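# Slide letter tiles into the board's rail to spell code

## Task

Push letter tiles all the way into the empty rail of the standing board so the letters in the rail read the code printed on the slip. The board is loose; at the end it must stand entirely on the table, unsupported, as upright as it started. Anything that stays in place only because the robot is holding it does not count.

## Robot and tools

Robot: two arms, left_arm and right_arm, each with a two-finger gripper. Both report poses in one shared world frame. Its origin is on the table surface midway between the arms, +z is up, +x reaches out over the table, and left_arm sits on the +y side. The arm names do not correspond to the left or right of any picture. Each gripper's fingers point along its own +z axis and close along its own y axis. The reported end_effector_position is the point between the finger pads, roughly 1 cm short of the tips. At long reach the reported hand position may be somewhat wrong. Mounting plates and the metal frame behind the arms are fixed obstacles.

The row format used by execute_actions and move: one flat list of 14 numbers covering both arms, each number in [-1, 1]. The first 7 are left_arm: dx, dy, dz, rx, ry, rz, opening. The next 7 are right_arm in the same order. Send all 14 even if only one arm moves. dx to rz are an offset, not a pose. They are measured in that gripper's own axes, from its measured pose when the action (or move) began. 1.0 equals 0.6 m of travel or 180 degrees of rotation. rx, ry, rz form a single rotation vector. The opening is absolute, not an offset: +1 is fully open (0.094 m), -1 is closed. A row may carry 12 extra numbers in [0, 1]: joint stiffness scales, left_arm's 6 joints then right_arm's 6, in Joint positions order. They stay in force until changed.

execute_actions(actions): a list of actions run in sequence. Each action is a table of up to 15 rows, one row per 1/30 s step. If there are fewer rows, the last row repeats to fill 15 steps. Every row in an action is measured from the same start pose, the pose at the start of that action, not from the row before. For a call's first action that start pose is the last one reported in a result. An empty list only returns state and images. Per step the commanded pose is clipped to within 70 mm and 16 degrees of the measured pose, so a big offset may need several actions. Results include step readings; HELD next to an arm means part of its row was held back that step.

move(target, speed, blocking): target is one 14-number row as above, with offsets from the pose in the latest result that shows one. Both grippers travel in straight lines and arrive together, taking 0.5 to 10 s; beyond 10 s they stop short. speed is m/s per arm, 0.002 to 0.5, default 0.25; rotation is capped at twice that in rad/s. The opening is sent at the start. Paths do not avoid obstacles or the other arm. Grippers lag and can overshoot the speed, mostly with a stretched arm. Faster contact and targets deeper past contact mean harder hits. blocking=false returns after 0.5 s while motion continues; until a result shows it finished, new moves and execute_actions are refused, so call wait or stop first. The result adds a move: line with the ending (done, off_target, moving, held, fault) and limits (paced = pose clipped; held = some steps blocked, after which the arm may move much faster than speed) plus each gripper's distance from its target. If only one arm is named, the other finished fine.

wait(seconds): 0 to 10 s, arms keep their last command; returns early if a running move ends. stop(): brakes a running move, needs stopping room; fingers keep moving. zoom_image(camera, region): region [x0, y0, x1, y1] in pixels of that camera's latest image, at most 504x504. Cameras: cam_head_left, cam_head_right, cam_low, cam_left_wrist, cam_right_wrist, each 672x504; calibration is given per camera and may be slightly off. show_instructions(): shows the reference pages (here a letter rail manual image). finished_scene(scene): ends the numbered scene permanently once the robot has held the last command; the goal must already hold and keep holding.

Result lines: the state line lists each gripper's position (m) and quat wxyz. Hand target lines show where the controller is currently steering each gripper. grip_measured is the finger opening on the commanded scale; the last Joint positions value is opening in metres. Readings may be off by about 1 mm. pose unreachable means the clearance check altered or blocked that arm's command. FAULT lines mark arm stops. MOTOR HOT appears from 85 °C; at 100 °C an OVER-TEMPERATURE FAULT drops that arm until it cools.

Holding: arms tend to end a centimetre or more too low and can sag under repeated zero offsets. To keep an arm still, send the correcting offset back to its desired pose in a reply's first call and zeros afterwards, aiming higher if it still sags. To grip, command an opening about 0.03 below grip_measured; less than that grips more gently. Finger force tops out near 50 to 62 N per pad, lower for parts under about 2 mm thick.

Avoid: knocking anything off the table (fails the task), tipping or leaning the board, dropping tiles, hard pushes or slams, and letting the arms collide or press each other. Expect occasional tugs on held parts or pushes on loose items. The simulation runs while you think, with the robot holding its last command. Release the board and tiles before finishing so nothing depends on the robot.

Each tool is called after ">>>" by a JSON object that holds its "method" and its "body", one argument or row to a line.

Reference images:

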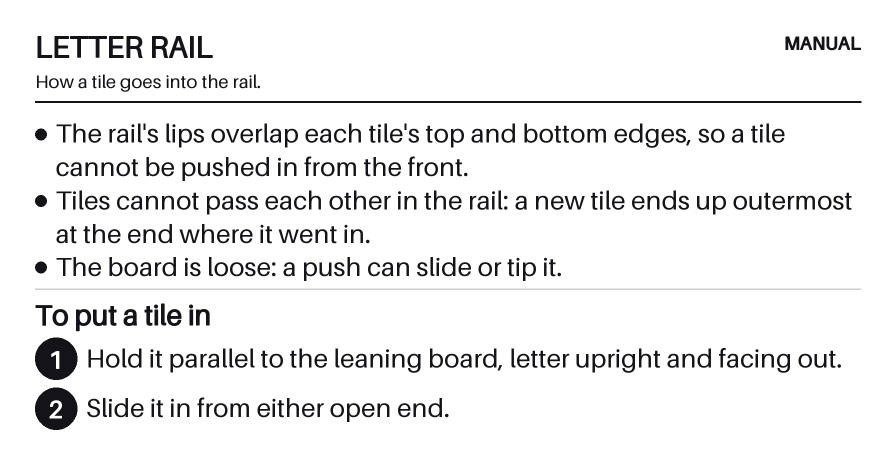

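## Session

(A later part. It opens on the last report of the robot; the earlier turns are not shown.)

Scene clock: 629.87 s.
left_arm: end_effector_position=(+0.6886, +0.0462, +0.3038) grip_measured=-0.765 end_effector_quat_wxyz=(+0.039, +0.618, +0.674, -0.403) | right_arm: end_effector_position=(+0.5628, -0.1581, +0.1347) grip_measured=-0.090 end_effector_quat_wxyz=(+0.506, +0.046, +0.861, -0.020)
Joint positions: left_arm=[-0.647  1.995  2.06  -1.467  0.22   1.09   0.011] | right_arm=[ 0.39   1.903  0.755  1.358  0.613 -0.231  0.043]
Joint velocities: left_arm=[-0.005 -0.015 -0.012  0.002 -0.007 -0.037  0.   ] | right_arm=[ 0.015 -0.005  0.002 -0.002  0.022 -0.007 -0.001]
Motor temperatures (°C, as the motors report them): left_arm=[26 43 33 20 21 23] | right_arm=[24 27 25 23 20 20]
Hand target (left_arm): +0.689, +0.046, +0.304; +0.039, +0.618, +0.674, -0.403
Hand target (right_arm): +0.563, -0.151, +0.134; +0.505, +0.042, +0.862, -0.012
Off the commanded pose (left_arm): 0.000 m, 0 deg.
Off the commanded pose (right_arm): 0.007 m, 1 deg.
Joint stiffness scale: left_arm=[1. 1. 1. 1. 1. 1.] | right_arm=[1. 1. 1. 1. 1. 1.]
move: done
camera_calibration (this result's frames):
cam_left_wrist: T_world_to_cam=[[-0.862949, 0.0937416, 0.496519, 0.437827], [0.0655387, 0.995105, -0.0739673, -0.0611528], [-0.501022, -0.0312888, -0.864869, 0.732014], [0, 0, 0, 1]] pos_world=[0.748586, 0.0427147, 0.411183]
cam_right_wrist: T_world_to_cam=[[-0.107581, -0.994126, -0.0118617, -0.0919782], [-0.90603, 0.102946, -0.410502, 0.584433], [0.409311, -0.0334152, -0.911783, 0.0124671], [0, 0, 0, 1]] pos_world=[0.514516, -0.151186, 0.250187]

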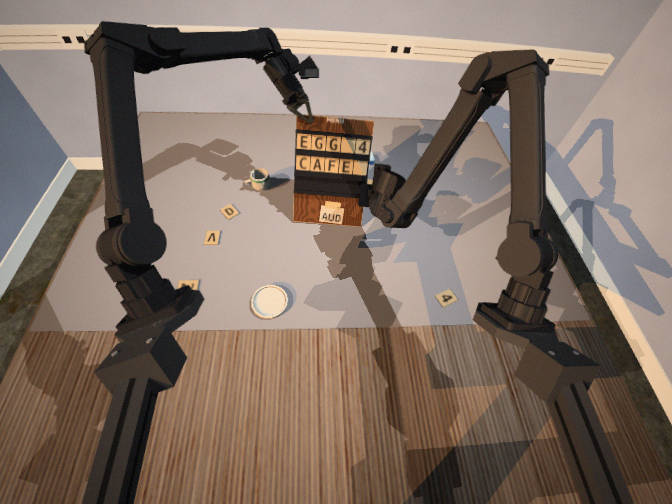

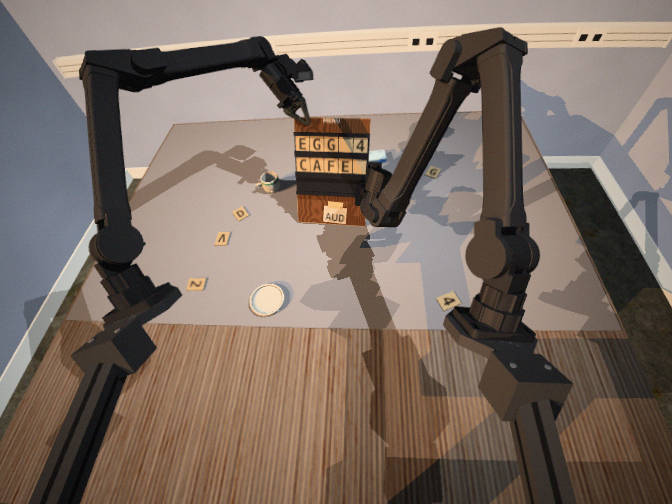

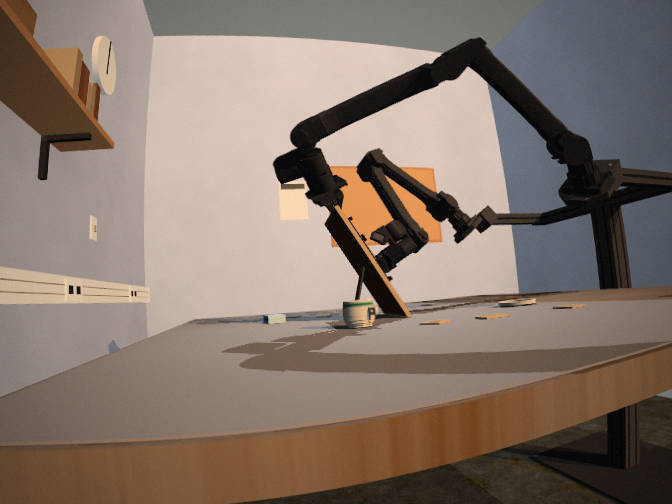

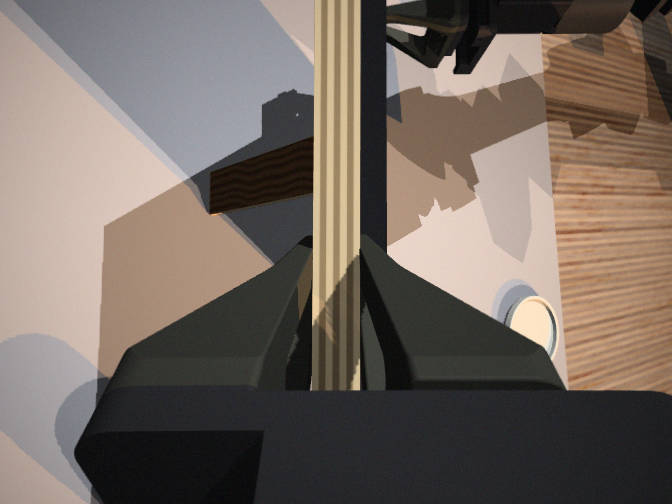

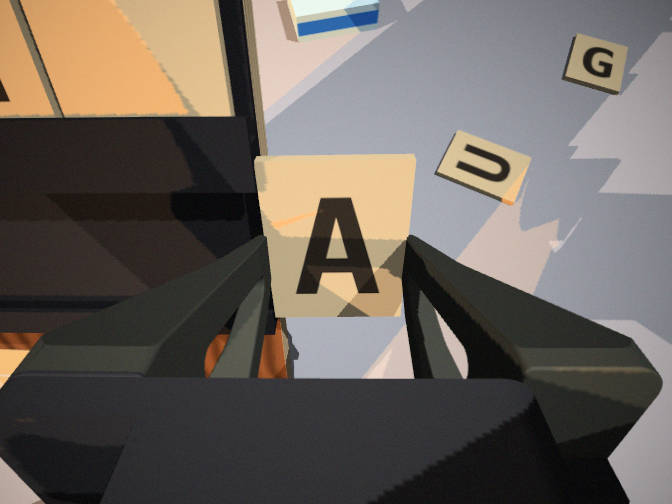

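>>> {"method": "move", "body": {
  "target": [0,0,0,0,0,0,-0.79,0.004,0.028,0.0,-0.004,0,0.0,-0.11],
  "speed": 0.02
}}

>>> {"method": "zoom_image", "body": {
  "camera": "cam_right_wrist",
  "region": [100, 80, 350, 340]
}}

Scene clock: 634.23 s.
left_arm: end_effector_position=(+0.6886, +0.0462, +0.3038) grip_measured=-0.765 end_effector_quat_wxyz=(+0.039, +0.618, +0.674, -0.403) | right_arm: end_effector_position=(+0.5643, -0.1582, +0.1351) grip_measured=-0.090 end_effector_quat_wxyz=(+0.506, +0.052, +0.861, -0.026)
Joint positions: left_arm=[-0.647  1.995  2.06  -1.467  0.22   1.09   0.011] | right_arm=[ 0.394  1.905  0.763  1.358  0.632 -0.231  0.043]
Joint velocities: left_arm=[ 0.005 -0.005 -0.002 -0.017  0.022  0.007  0.   ] | right_arm=[ 0.005 -0.005 -0.002 -0.007 -0.007  0.007  0.   ]
Motor temperatures (°C, as the motors report them): left_arm=[26 43 33 20 21 23] | right_arm=[24 27 25 23 20 20]
Hand target (left_arm): +0.689, +0.046, +0.304; +0.039, +0.618, +0.674, -0.403
Hand target (right_arm): +0.563, -0.141, +0.133; +0.506, +0.043, +0.861, -0.014
Off the commanded pose (left_arm): 0.000 m, 0 deg.
Off the commanded pose (right_arm): 0.017 m, 2 deg.
Joint stiffness scale: left_arm=[1. 1. 1. 1. 1. 1.] | right_arm=[1. 1. 1. 1. 1. 1.]
move: off_target (right_arm)
camera_calibration (this result's frames):
cam_left_wrist: T_world_to_cam=[[-0.862949, 0.0937416, 0.496519, 0.437827], [0.0655387, 0.995105, -0.0739673, -0.0611528], [-0.501022, -0.0312888, -0.864869, 0.732014], [0, 0, 0, 1]] pos_world=[0.748586, 0.0427147, 0.411183]
cam_right_wrist: T_world_to_cam=[[-0.122814, -0.9924, -0.00762462, -0.0836407], [-0.904474, 0.115088, -0.410709, 0.586988], [0.408465, -0.0435445, -0.911735, 0.0110814], [0, 0, 0, 1]] pos_world=[0.516116, -0.150078, 0.250546]

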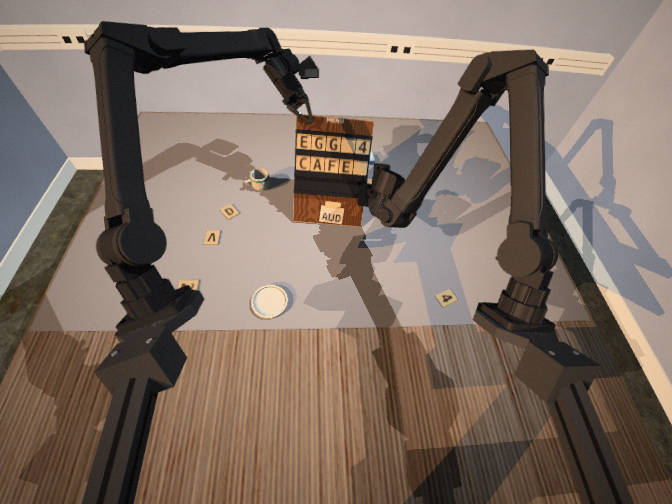

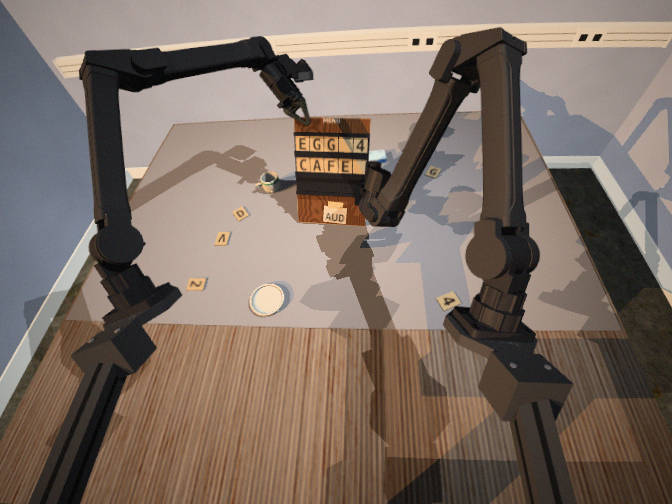

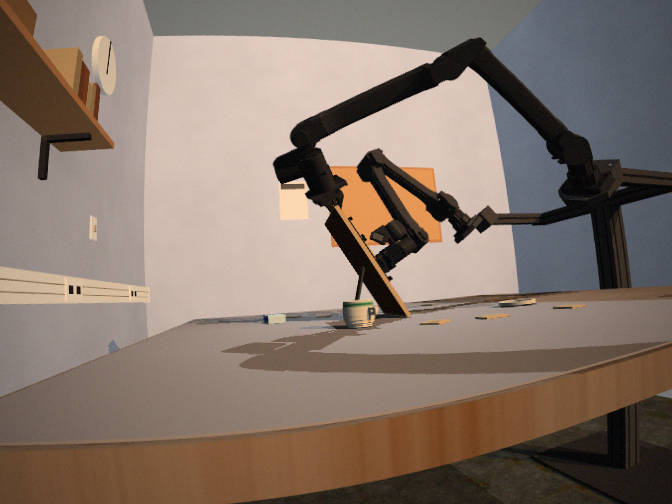

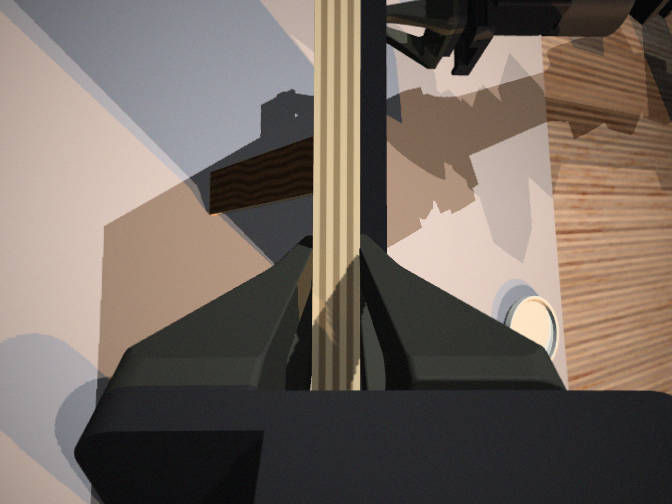

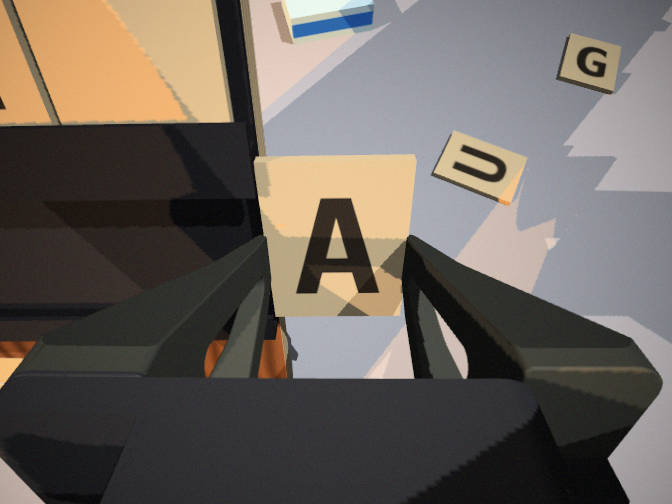

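Region (100, 80, 350, 340) of cam_right_wrist's 672x504 image, scaled by 1.938, with more detail than that image has; it fills the left 485 columns of this view, and the rest is white.

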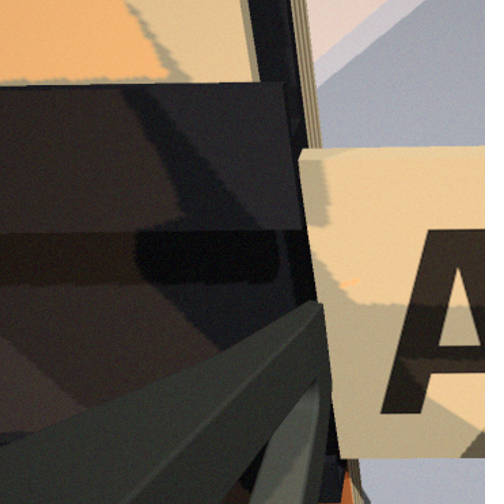

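>>> {"method": "move", "body": {
  "target": [0,0,0,0,0,0,-0.79,0.0,0.0,0.0,0,0,0,-0.11],
  "speed": 0.02
}}

>>> {"method": "zoom_image", "body": {
  "camera": "cam_low",
  "region": [340, 205, 400, 290]
}}

Scene clock: 638.37 s.
left_arm: end_effector_position=(+0.6886, +0.0462, +0.3038) grip_measured=-0.765 end_effector_quat_wxyz=(+0.039, +0.618, +0.674, -0.403) | right_arm: end_effector_position=(+0.5642, -0.1585, +0.1350) grip_measured=-0.090 end_effector_quat_wxyz=(+0.505, +0.052, +0.861, -0.026)
Joint positions: left_arm=[-0.647  1.995  2.06  -1.467  0.22   1.09   0.011] | right_arm=[ 0.394  1.905  0.763  1.358  0.634 -0.231  0.043]
Joint velocities: left_arm=[-0.005  0.005  0.007  0.002 -0.007 -0.051  0.   ] | right_arm=[-0.024 -0.015 -0.007 -0.007 -0.081  0.037 -0.001]
Motor temperatures (°C, as the motors report them): left_arm=[26 43 33 20 21 23] | right_arm=[24 27 25 23 20 20]
Hand target (left_arm): +0.689, +0.046, +0.304; +0.039, +0.618, +0.674, -0.403
Hand target (right_arm): +0.564, -0.158, +0.135; +0.506, +0.052, +0.861, -0.026
Off the commanded pose (left_arm): 0.000 m, 0 deg.
Off the commanded pose (right_arm): 0.000 m, 0 deg.
Joint stiffness scale: left_arm=[1. 1. 1. 1. 1. 1.] | right_arm=[1. 1. 1. 1. 1. 1.]
move: done
camera_calibration (this result's frames):
cam_left_wrist: T_world_to_cam=[[-0.862949, 0.0937416, 0.496519, 0.437827], [0.0655387, 0.995105, -0.0739673, -0.0611528], [-0.501022, -0.0312888, -0.864869, 0.732014], [0, 0, 0, 1]] pos_world=[0.748586, 0.0427147, 0.411183]
cam_right_wrist: T_world_to_cam=[[-0.124423, -0.992207, -0.0067158, -0.0831442], [-0.904513, 0.116204, -0.410308, 0.587074], [0.40789, -0.0449772, -0.911922, 0.011158], [0, 0, 0, 1]] pos_world=[0.51612, -0.150214, 0.250498]

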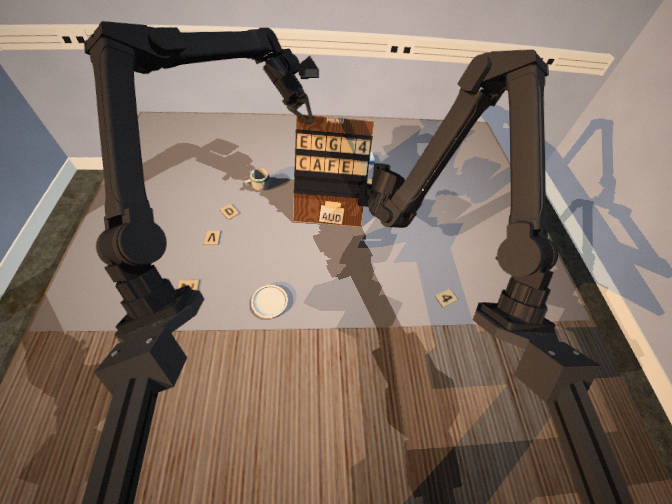

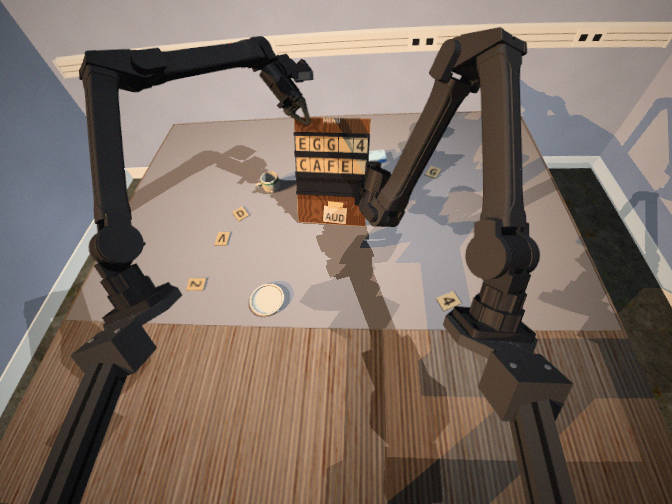

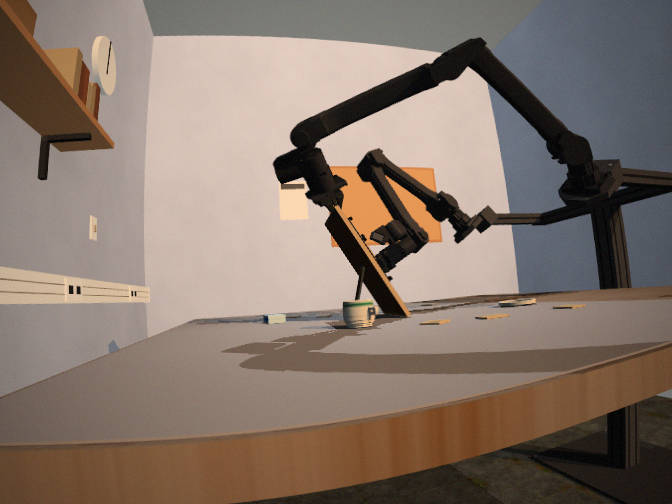

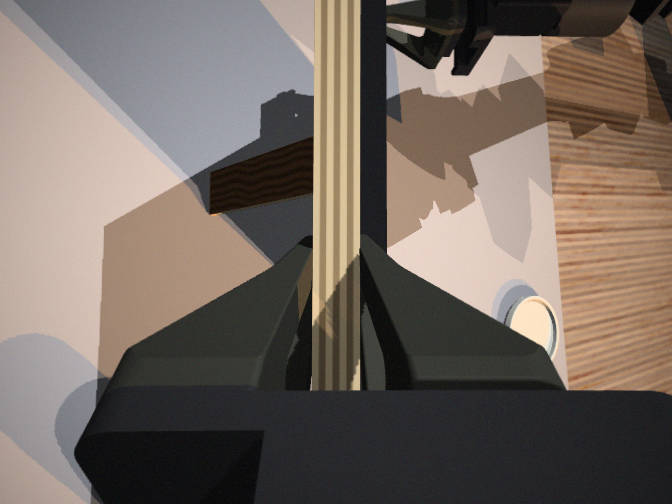

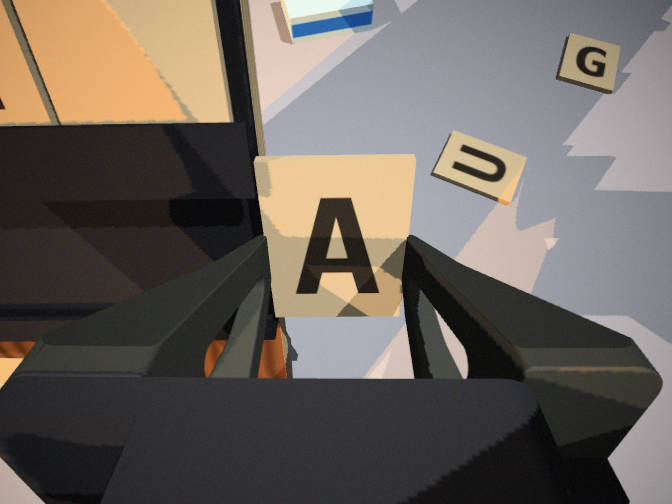

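Region (340, 205, 400, 290) of cam_low's 672x504 image, scaled by 5.929, with more detail than that image has; it fills the left 356 columns of this view, and the rest is white.

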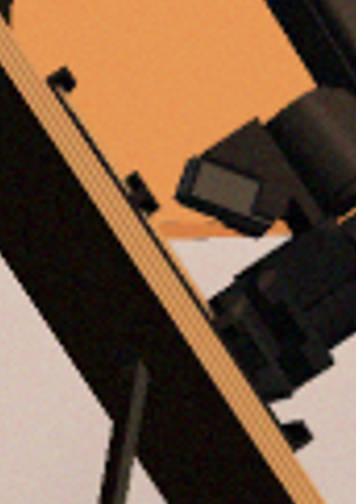

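>>> {"method": "move", "body": {
  "target": [0,0,0,0,0,0,-0.79,0.0,-0.007,0.0,0.008,0,0.0,-0.11],
  "speed": 0.02
}}

>>> {"method": "move", "body": {
  "target": [0,0,0,0,0,0,-0.79,0.0,0.0,0.0,0.0,0,0.026,-0.11],
  "speed": 0.03
}}

>>> {"method": "move", "body": {
  "target": [0,0,0,0,0,0,-0.79,0.0,0.012,0.0,-0.014,0,0.0,-0.11],
  "speed": 0.02
}}

>>> {"method": "zoom_image", "body": {
  "camera": "cam_right_wrist",
  "region": [100, 100, 350, 360]
}}

Scene clock: 659.27 s.
left_arm: end_effector_position=(+0.6886, +0.0462, +0.3038) grip_measured=-0.765 end_effector_quat_wxyz=(+0.039, +0.618, +0.674, -0.403) | right_arm: end_effector_position=(+0.5633, -0.1622, +0.1342) grip_measured=-0.090 end_effector_quat_wxyz=(+0.503, +0.058, +0.862, -0.036)
Joint positions: left_arm=[-0.647  1.995  2.06  -1.467  0.22   1.09   0.011] | right_arm=[ 0.394  1.905  0.763  1.358  0.657 -0.231  0.043]
Joint velocities: left_arm=[ 0.005 -0.005  0.022 -0.002 -0.037 -0.007 -0.001] | right_arm=[ 0.015 -0.015  0.002 -0.017 -0.007  0.007 -0.001]
Motor temperatures (°C, as the motors report them): left_arm=[26 43 33 20 21 23] | right_arm=[24 27 25 23 20 20]
Hand target (left_arm): +0.689, +0.046, +0.304; +0.039, +0.618, +0.674, -0.403
Hand target (right_arm): +0.564, -0.163, +0.135; +0.505, +0.059, +0.861, -0.037
Off the commanded pose (left_arm): 0.000 m, 0 deg.
Off the commanded pose (right_arm): 0.001 m, 0 deg.
Joint stiffness scale: left_arm=[1. 1. 1. 1. 1. 1.] | right_arm=[1. 1. 1. 1. 1. 1.]
move: done
camera_calibration (this result's frames):
cam_left_wrist: T_world_to_cam=[[-0.862949, 0.0937416, 0.496519, 0.437827], [0.0655387, 0.995105, -0.0739673, -0.0611528], [-0.501022, -0.0312888, -0.864869, 0.732014], [0, 0, 0, 1]] pos_world=[0.748586, 0.0427147, 0.411183]
cam_right_wrist: T_world_to_cam=[[-0.143346, -0.989664, 0.00406187, -0.0772873], [-0.904825, 0.129393, -0.405648, 0.588052], [0.40093, -0.0618232, -0.91402, 0.0121206], [0, 0, 0, 1]] pos_world=[0.516145, -0.151829, 0.249934]

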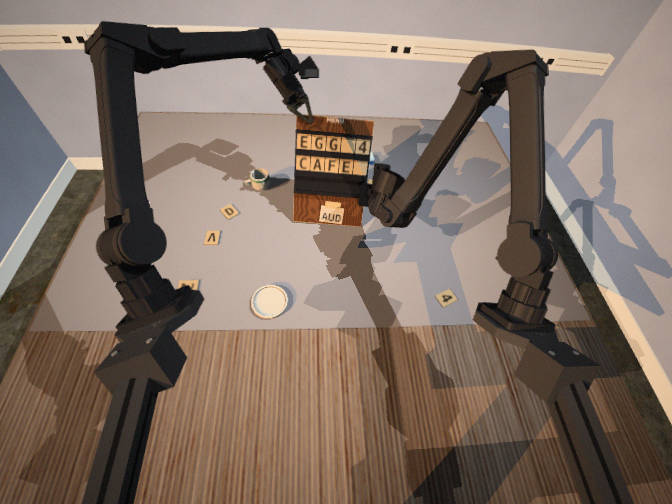

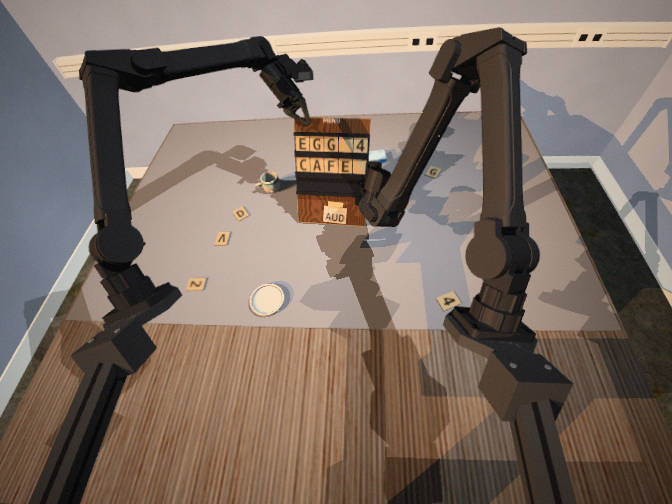

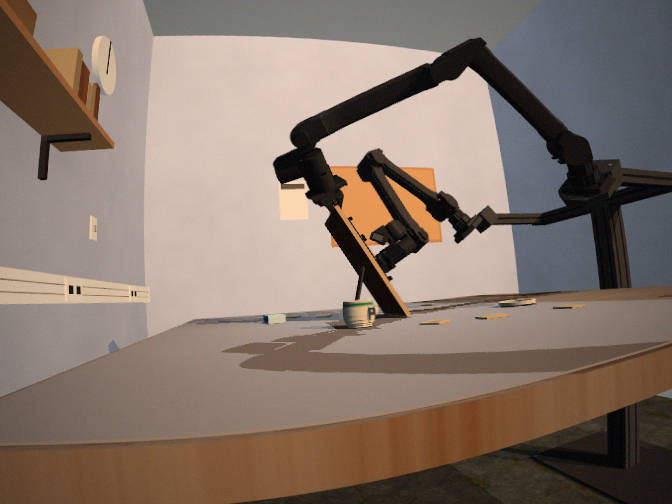

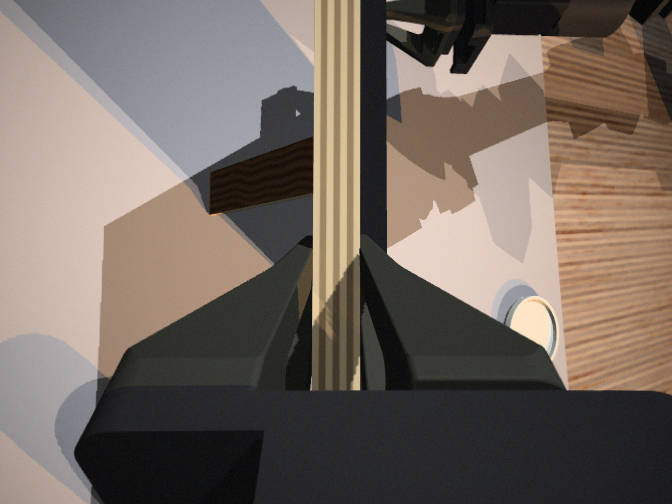

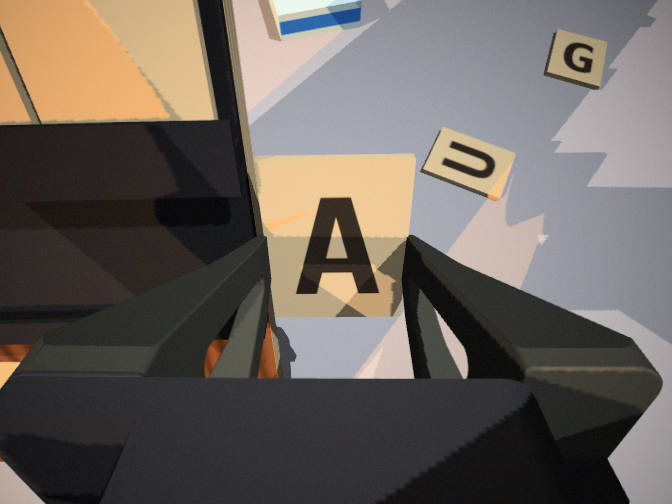

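Scene clock: 660.87 s.
left_arm: end_effector_position=(+0.6886, +0.0462, +0.3038) grip_measured=-0.765 end_effector_quat_wxyz=(+0.039, +0.618, +0.674, -0.403) | right_arm: end_effector_position=(+0.5633, -0.1622, +0.1342) grip_measured=-0.090 end_effector_quat_wxyz=(+0.503, +0.086, +0.859, -0.019)
Joint positions: left_arm=[-0.647  1.995  2.06  -1.467  0.22   1.09   0.011] | right_arm=[ 0.394  1.905  0.763  1.358  0.657 -0.165  0.043]
Joint velocities: left_arm=[ 0.005 -0.005  0.007 -0.017  0.022 -0.081  0.003] | right_arm=[ 0.005 -0.005 -0.002 -0.002  0.007  0.037 -0.001]
Motor temperatures (°C, as the motors report them): left_arm=[26 43 33 20 21 23] | right_arm=[24 27 25 23 20 20]
Hand target (left_arm): +0.689, +0.046, +0.304; +0.039, +0.618, +0.674, -0.403
Hand target (right_arm): +0.563, -0.162, +0.134; +0.504, +0.093, +0.859, -0.015
Off the commanded pose (left_arm): 0.000 m, 0 deg.
Off the commanded pose (right_arm): 0.000 m, 1 deg.
Joint stiffness scale: left_arm=[1. 1. 1. 1. 1. 1.] | right_arm=[1. 1. 1. 1. 1. 1.]
move: done
camera_calibration (this result's frames):
cam_left_wrist: T_world_to_cam=[[-0.862949, 0.0937416, 0.496519, 0.437827], [0.0655387, 0.995105, -0.0739673, -0.0611528], [-0.501022, -0.0312888, -0.864869, 0.732014], [0, 0, 0, 1]] pos_world=[0.748586, 0.0427147, 0.411183]
cam_right_wrist: T_world_to_cam=[[-0.175211, -0.983085, -0.0533393, -0.0505665], [-0.896575, 0.181707, -0.4039, 0.591655], [0.40676, -0.0229449, -0.913247, 0.0150377], [0, 0, 0, 1]] pos_world=[0.515486, -0.156874, 0.250005]

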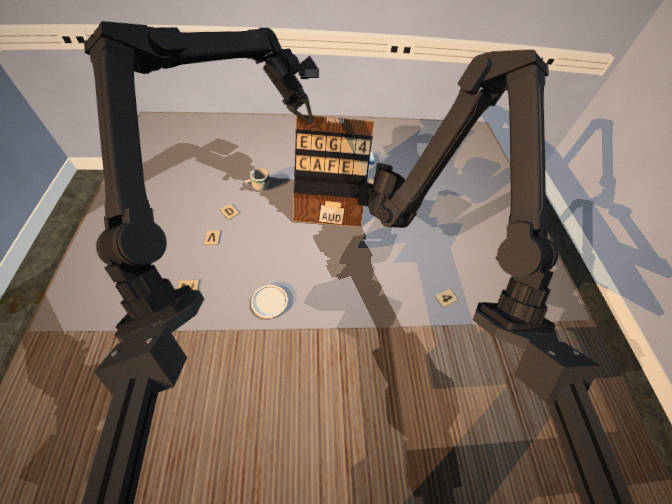

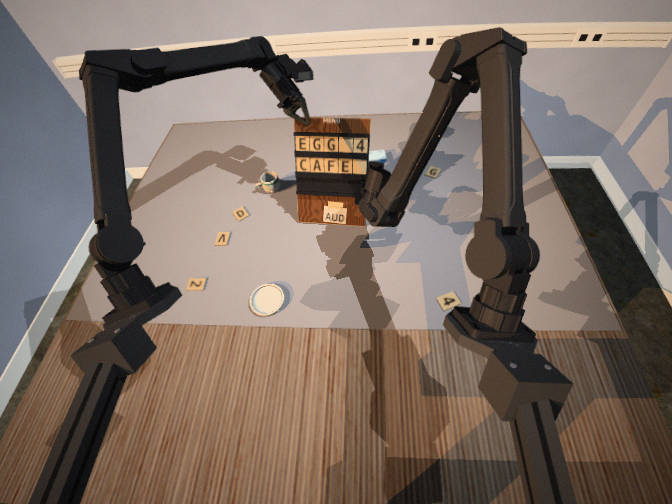

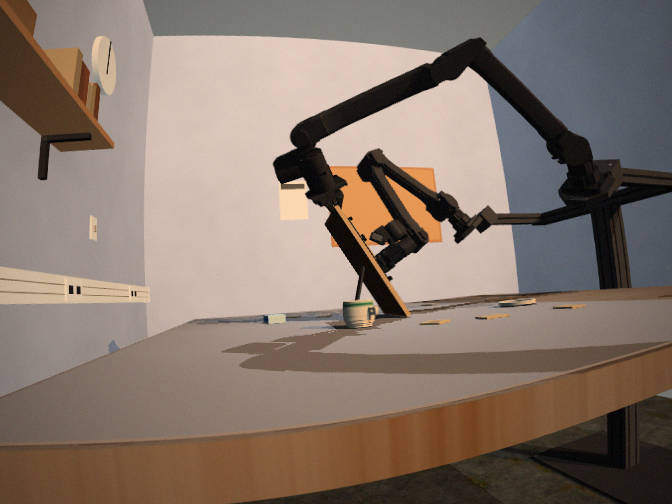

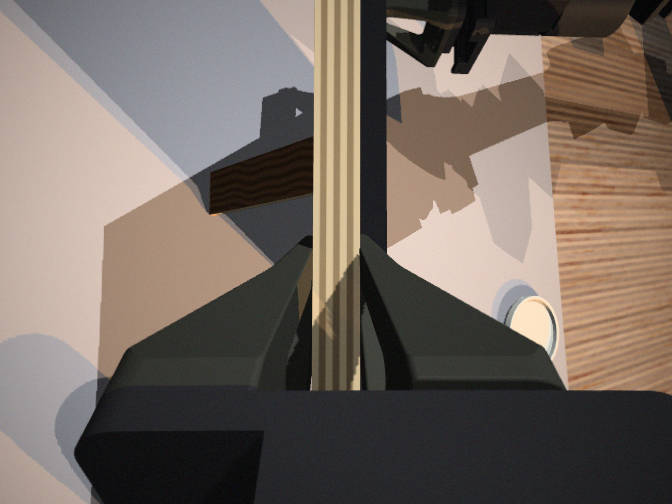

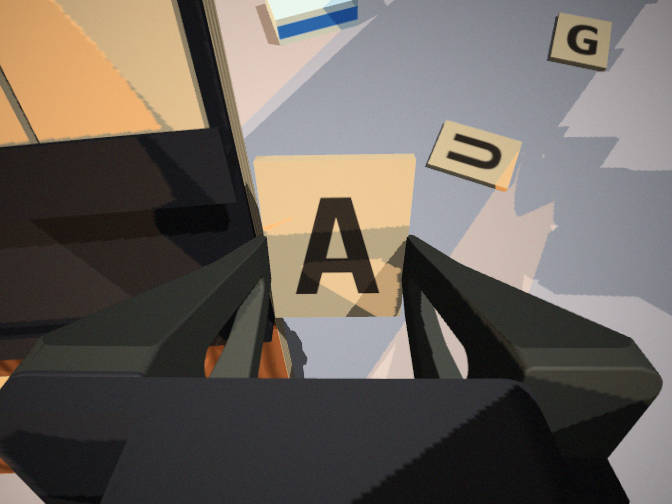

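Scene clock: 662.20 s.
left_arm: end_effector_position=(+0.6886, +0.0462, +0.3038) grip_measured=-0.765 end_effector_quat_wxyz=(+0.039, +0.618, +0.674, -0.403) | right_arm: end_effector_position=(+0.5647, -0.1564, +0.1354) grip_measured=-0.090 end_effector_quat_wxyz=(+0.507, +0.077, +0.858, -0.004)
Joint positions: left_arm=[-0.647  1.995  2.06  -1.467  0.22   1.09   0.011] | right_arm=[ 0.394  1.905  0.763  1.358  0.621 -0.165  0.043]
Joint velocities: left_arm=[-0.005 -0.005 -0.002 -0.002  0.007 -0.022  0.   ] | right_arm=[-0.015 -0.005 -0.007 -0.012  0.007 -0.081 -0.001]
Motor temperatures (°C, as the motors report them): left_arm=[26 43 33 20 21 23] | right_arm=[24 27 25 23 20 20]
Hand target (left_arm): +0.689, +0.046, +0.304; +0.039, +0.618, +0.674, -0.403
Hand target (right_arm): +0.565, -0.155, +0.135; +0.505, +0.075, +0.860, -0.000
Off the commanded pose (left_arm): 0.000 m, 0 deg.
Off the commanded pose (right_arm): 0.001 m, 1 deg.
Joint stiffness scale: left_arm=[1. 1. 1. 1. 1. 1.] | right_arm=[1. 1. 1. 1. 1. 1.]
move: done
camera_calibration (this result's frames):
cam_left_wrist: T_world_to_cam=[[-0.862949, 0.0937416, 0.496519, 0.437827], [0.0655387, 0.995105, -0.0739673, -0.0611528], [-0.501022, -0.0312888, -0.864869, 0.732014], [0, 0, 0, 1]] pos_world=[0.748586, 0.0427147, 0.411183]
cam_right_wrist: T_world_to_cam=[[-0.144789, -0.98696, -0.0703331, -0.060021], [-0.897713, 0.160924, -0.410139, 0.590526], [0.416109, 0.00375537, -0.909307, 0.0140598], [0, 0, 0, 1]] pos_world=[0.515583, -0.154321, 0.250761]

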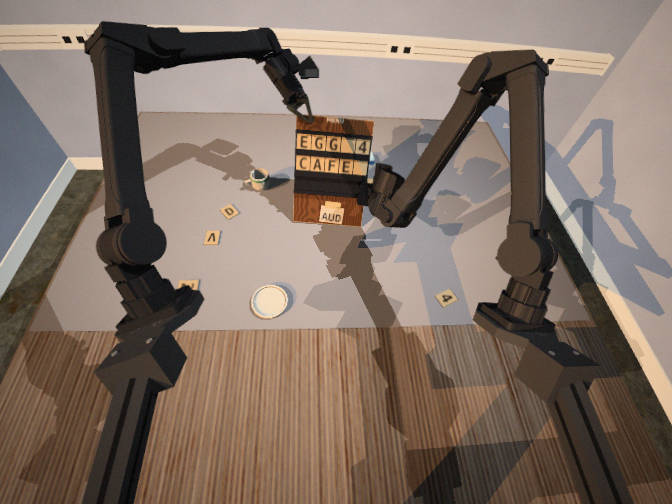

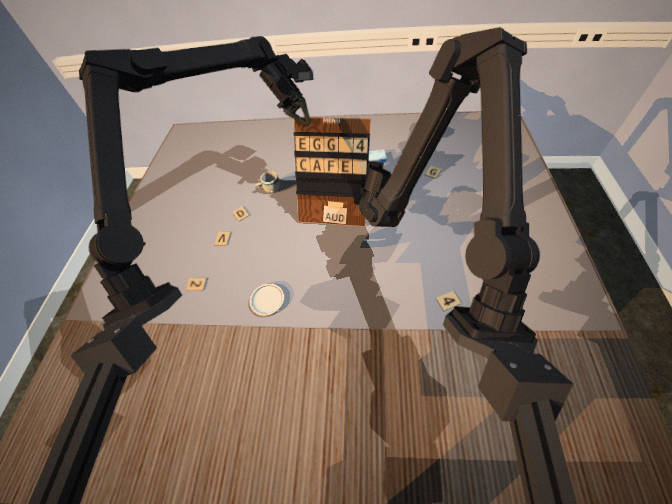

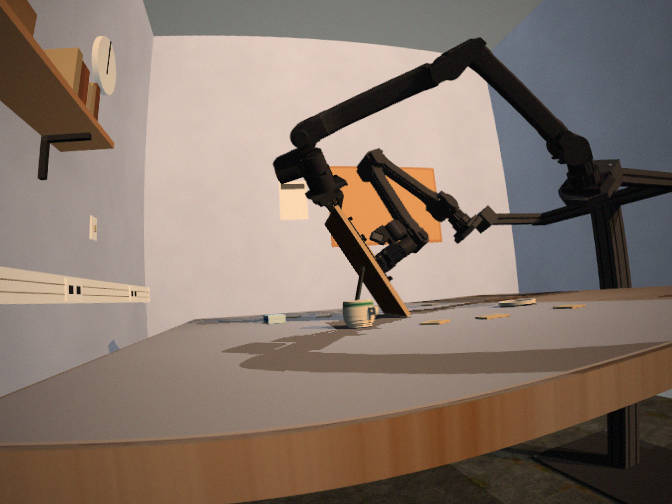

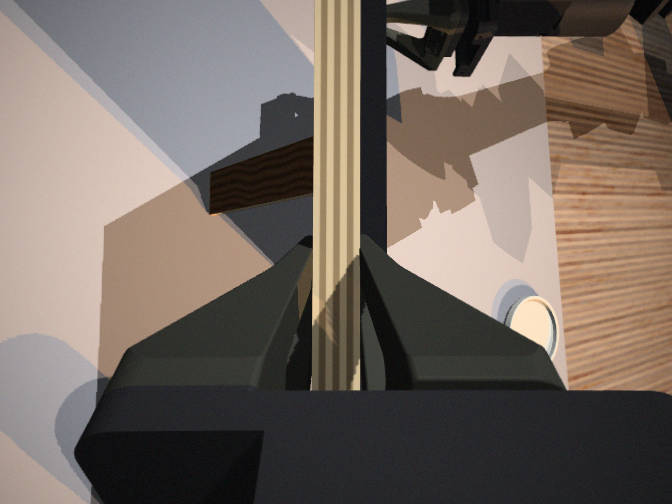

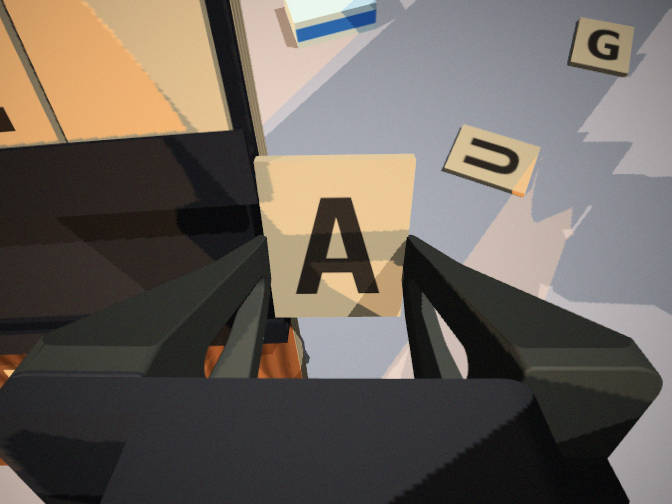

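Region (100, 100, 350, 360) of cam_right_wrist's 672x504 image, scaled by 1.938, with more detail than that image has; it fills the left 485 columns of this view, and the rest is white.

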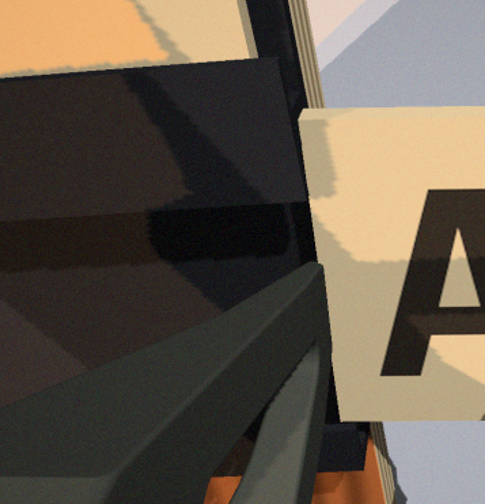

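>>> {"method": "move", "body": {
  "target": [0,0,0,0,0,0,-0.79,0.012,0.0,0.0,0,0.0085,-0.003,-0.11],
  "speed": 0.015
}}

>>> {"method": "zoom_image", "body": {
  "camera": "cam_right_wrist",
  "region": [100, 100, 350, 360]
}}

Scene clock: 667.83 s.
left_arm: end_effector_position=(+0.6886, +0.0462, +0.3038) grip_measured=-0.765 end_effector_quat_wxyz=(+0.039, +0.618, +0.674, -0.403) | right_arm: end_effector_position=(+0.5621, -0.1558, +0.1309) grip_measured=-0.090 end_effector_quat_wxyz=(+0.498, +0.072, +0.864, -0.008)
Joint positions: left_arm=[-0.647  1.995  2.06  -1.467  0.22   1.09   0.011] | right_arm=[ 0.394  1.905  0.763  1.334  0.626 -0.165  0.043]
Joint velocities: left_arm=[ 0.005 -0.005 -0.007  0.007 -0.037 -0.007 -0.   ] | right_arm=[-0.015  0.005 -0.012  0.002  0.022  0.022  0.001]
Motor temperatures (°C, as the motors report them): left_arm=[27 44 33 20 21 23] | right_arm=[24 27 25 23 20 20]
Hand target (left_arm): +0.689, +0.046, +0.304; +0.039, +0.618, +0.674, -0.403
Hand target (right_arm): +0.561, -0.155, +0.129; +0.496, +0.073, +0.865, -0.006
Off the commanded pose (left_arm): 0.000 m, 0 deg.
Off the commanded pose (right_arm): 0.002 m, 0 deg.
Joint stiffness scale: left_arm=[1. 1. 1. 1. 1. 1.] | right_arm=[1. 1. 1. 1. 1. 1.]
move: done
camera_calibration (this result's frames):
cam_left_wrist: T_world_to_cam=[[-0.862949, 0.0937416, 0.496519, 0.437827], [0.0655387, 0.995105, -0.0739673, -0.0611528], [-0.501022, -0.0312888, -0.864869, 0.732014], [0, 0, 0, 1]] pos_world=[0.748586, 0.0427147, 0.411183]
cam_right_wrist: T_world_to_cam=[[-0.13978, -0.988541, -0.0569867, -0.0649482], [-0.907285, 0.150917, -0.392501, 0.587822], [0.396604, -0.00316066, -0.917984, 0.0220218], [0, 0, 0, 1]] pos_world=[0.51551, -0.152847, 0.247235]

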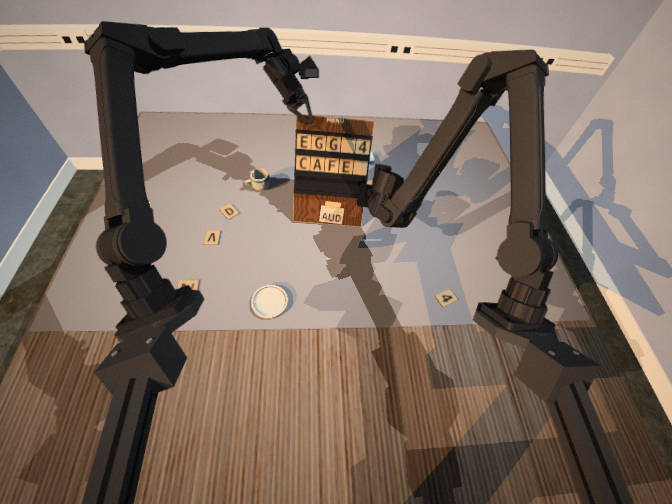

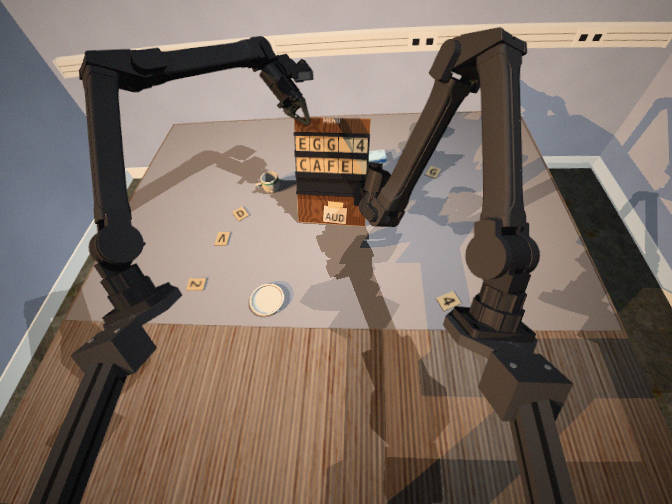

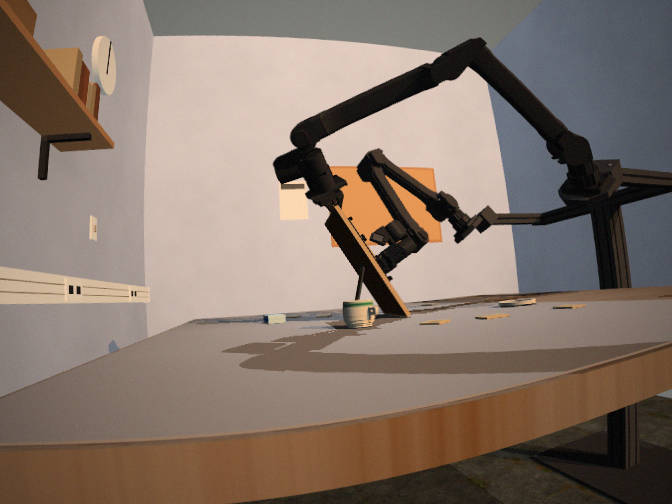

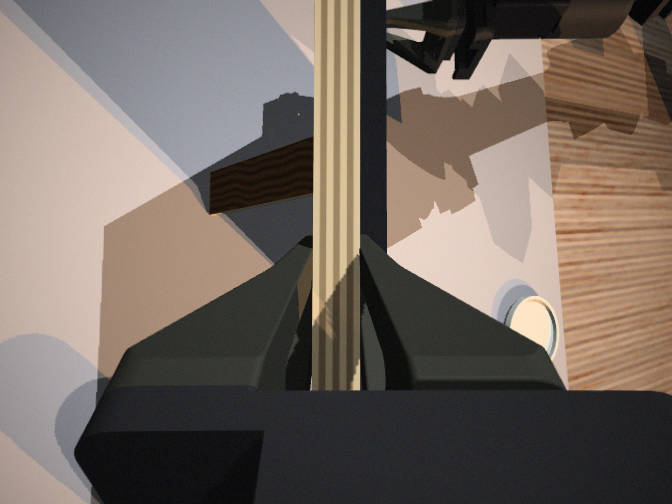

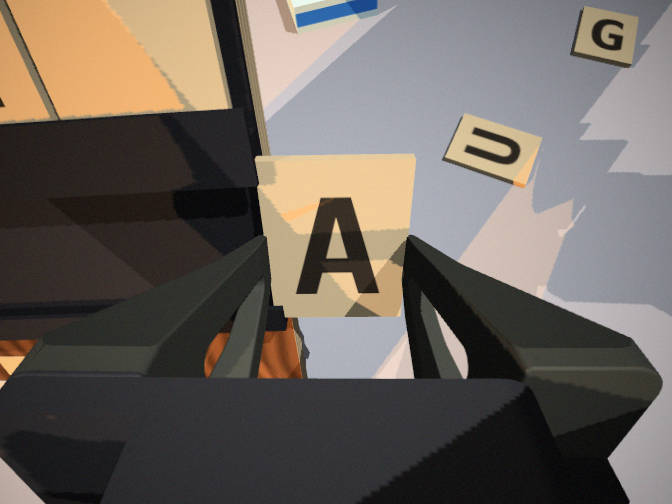

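Region (100, 100, 350, 360) of cam_right_wrist's 672x504 image, scaled by 1.938, with more detail than that image has; it fills the left 485 columns of this view, and the rest is white.

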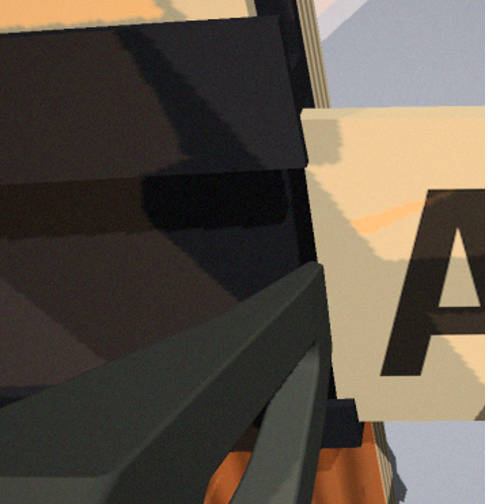

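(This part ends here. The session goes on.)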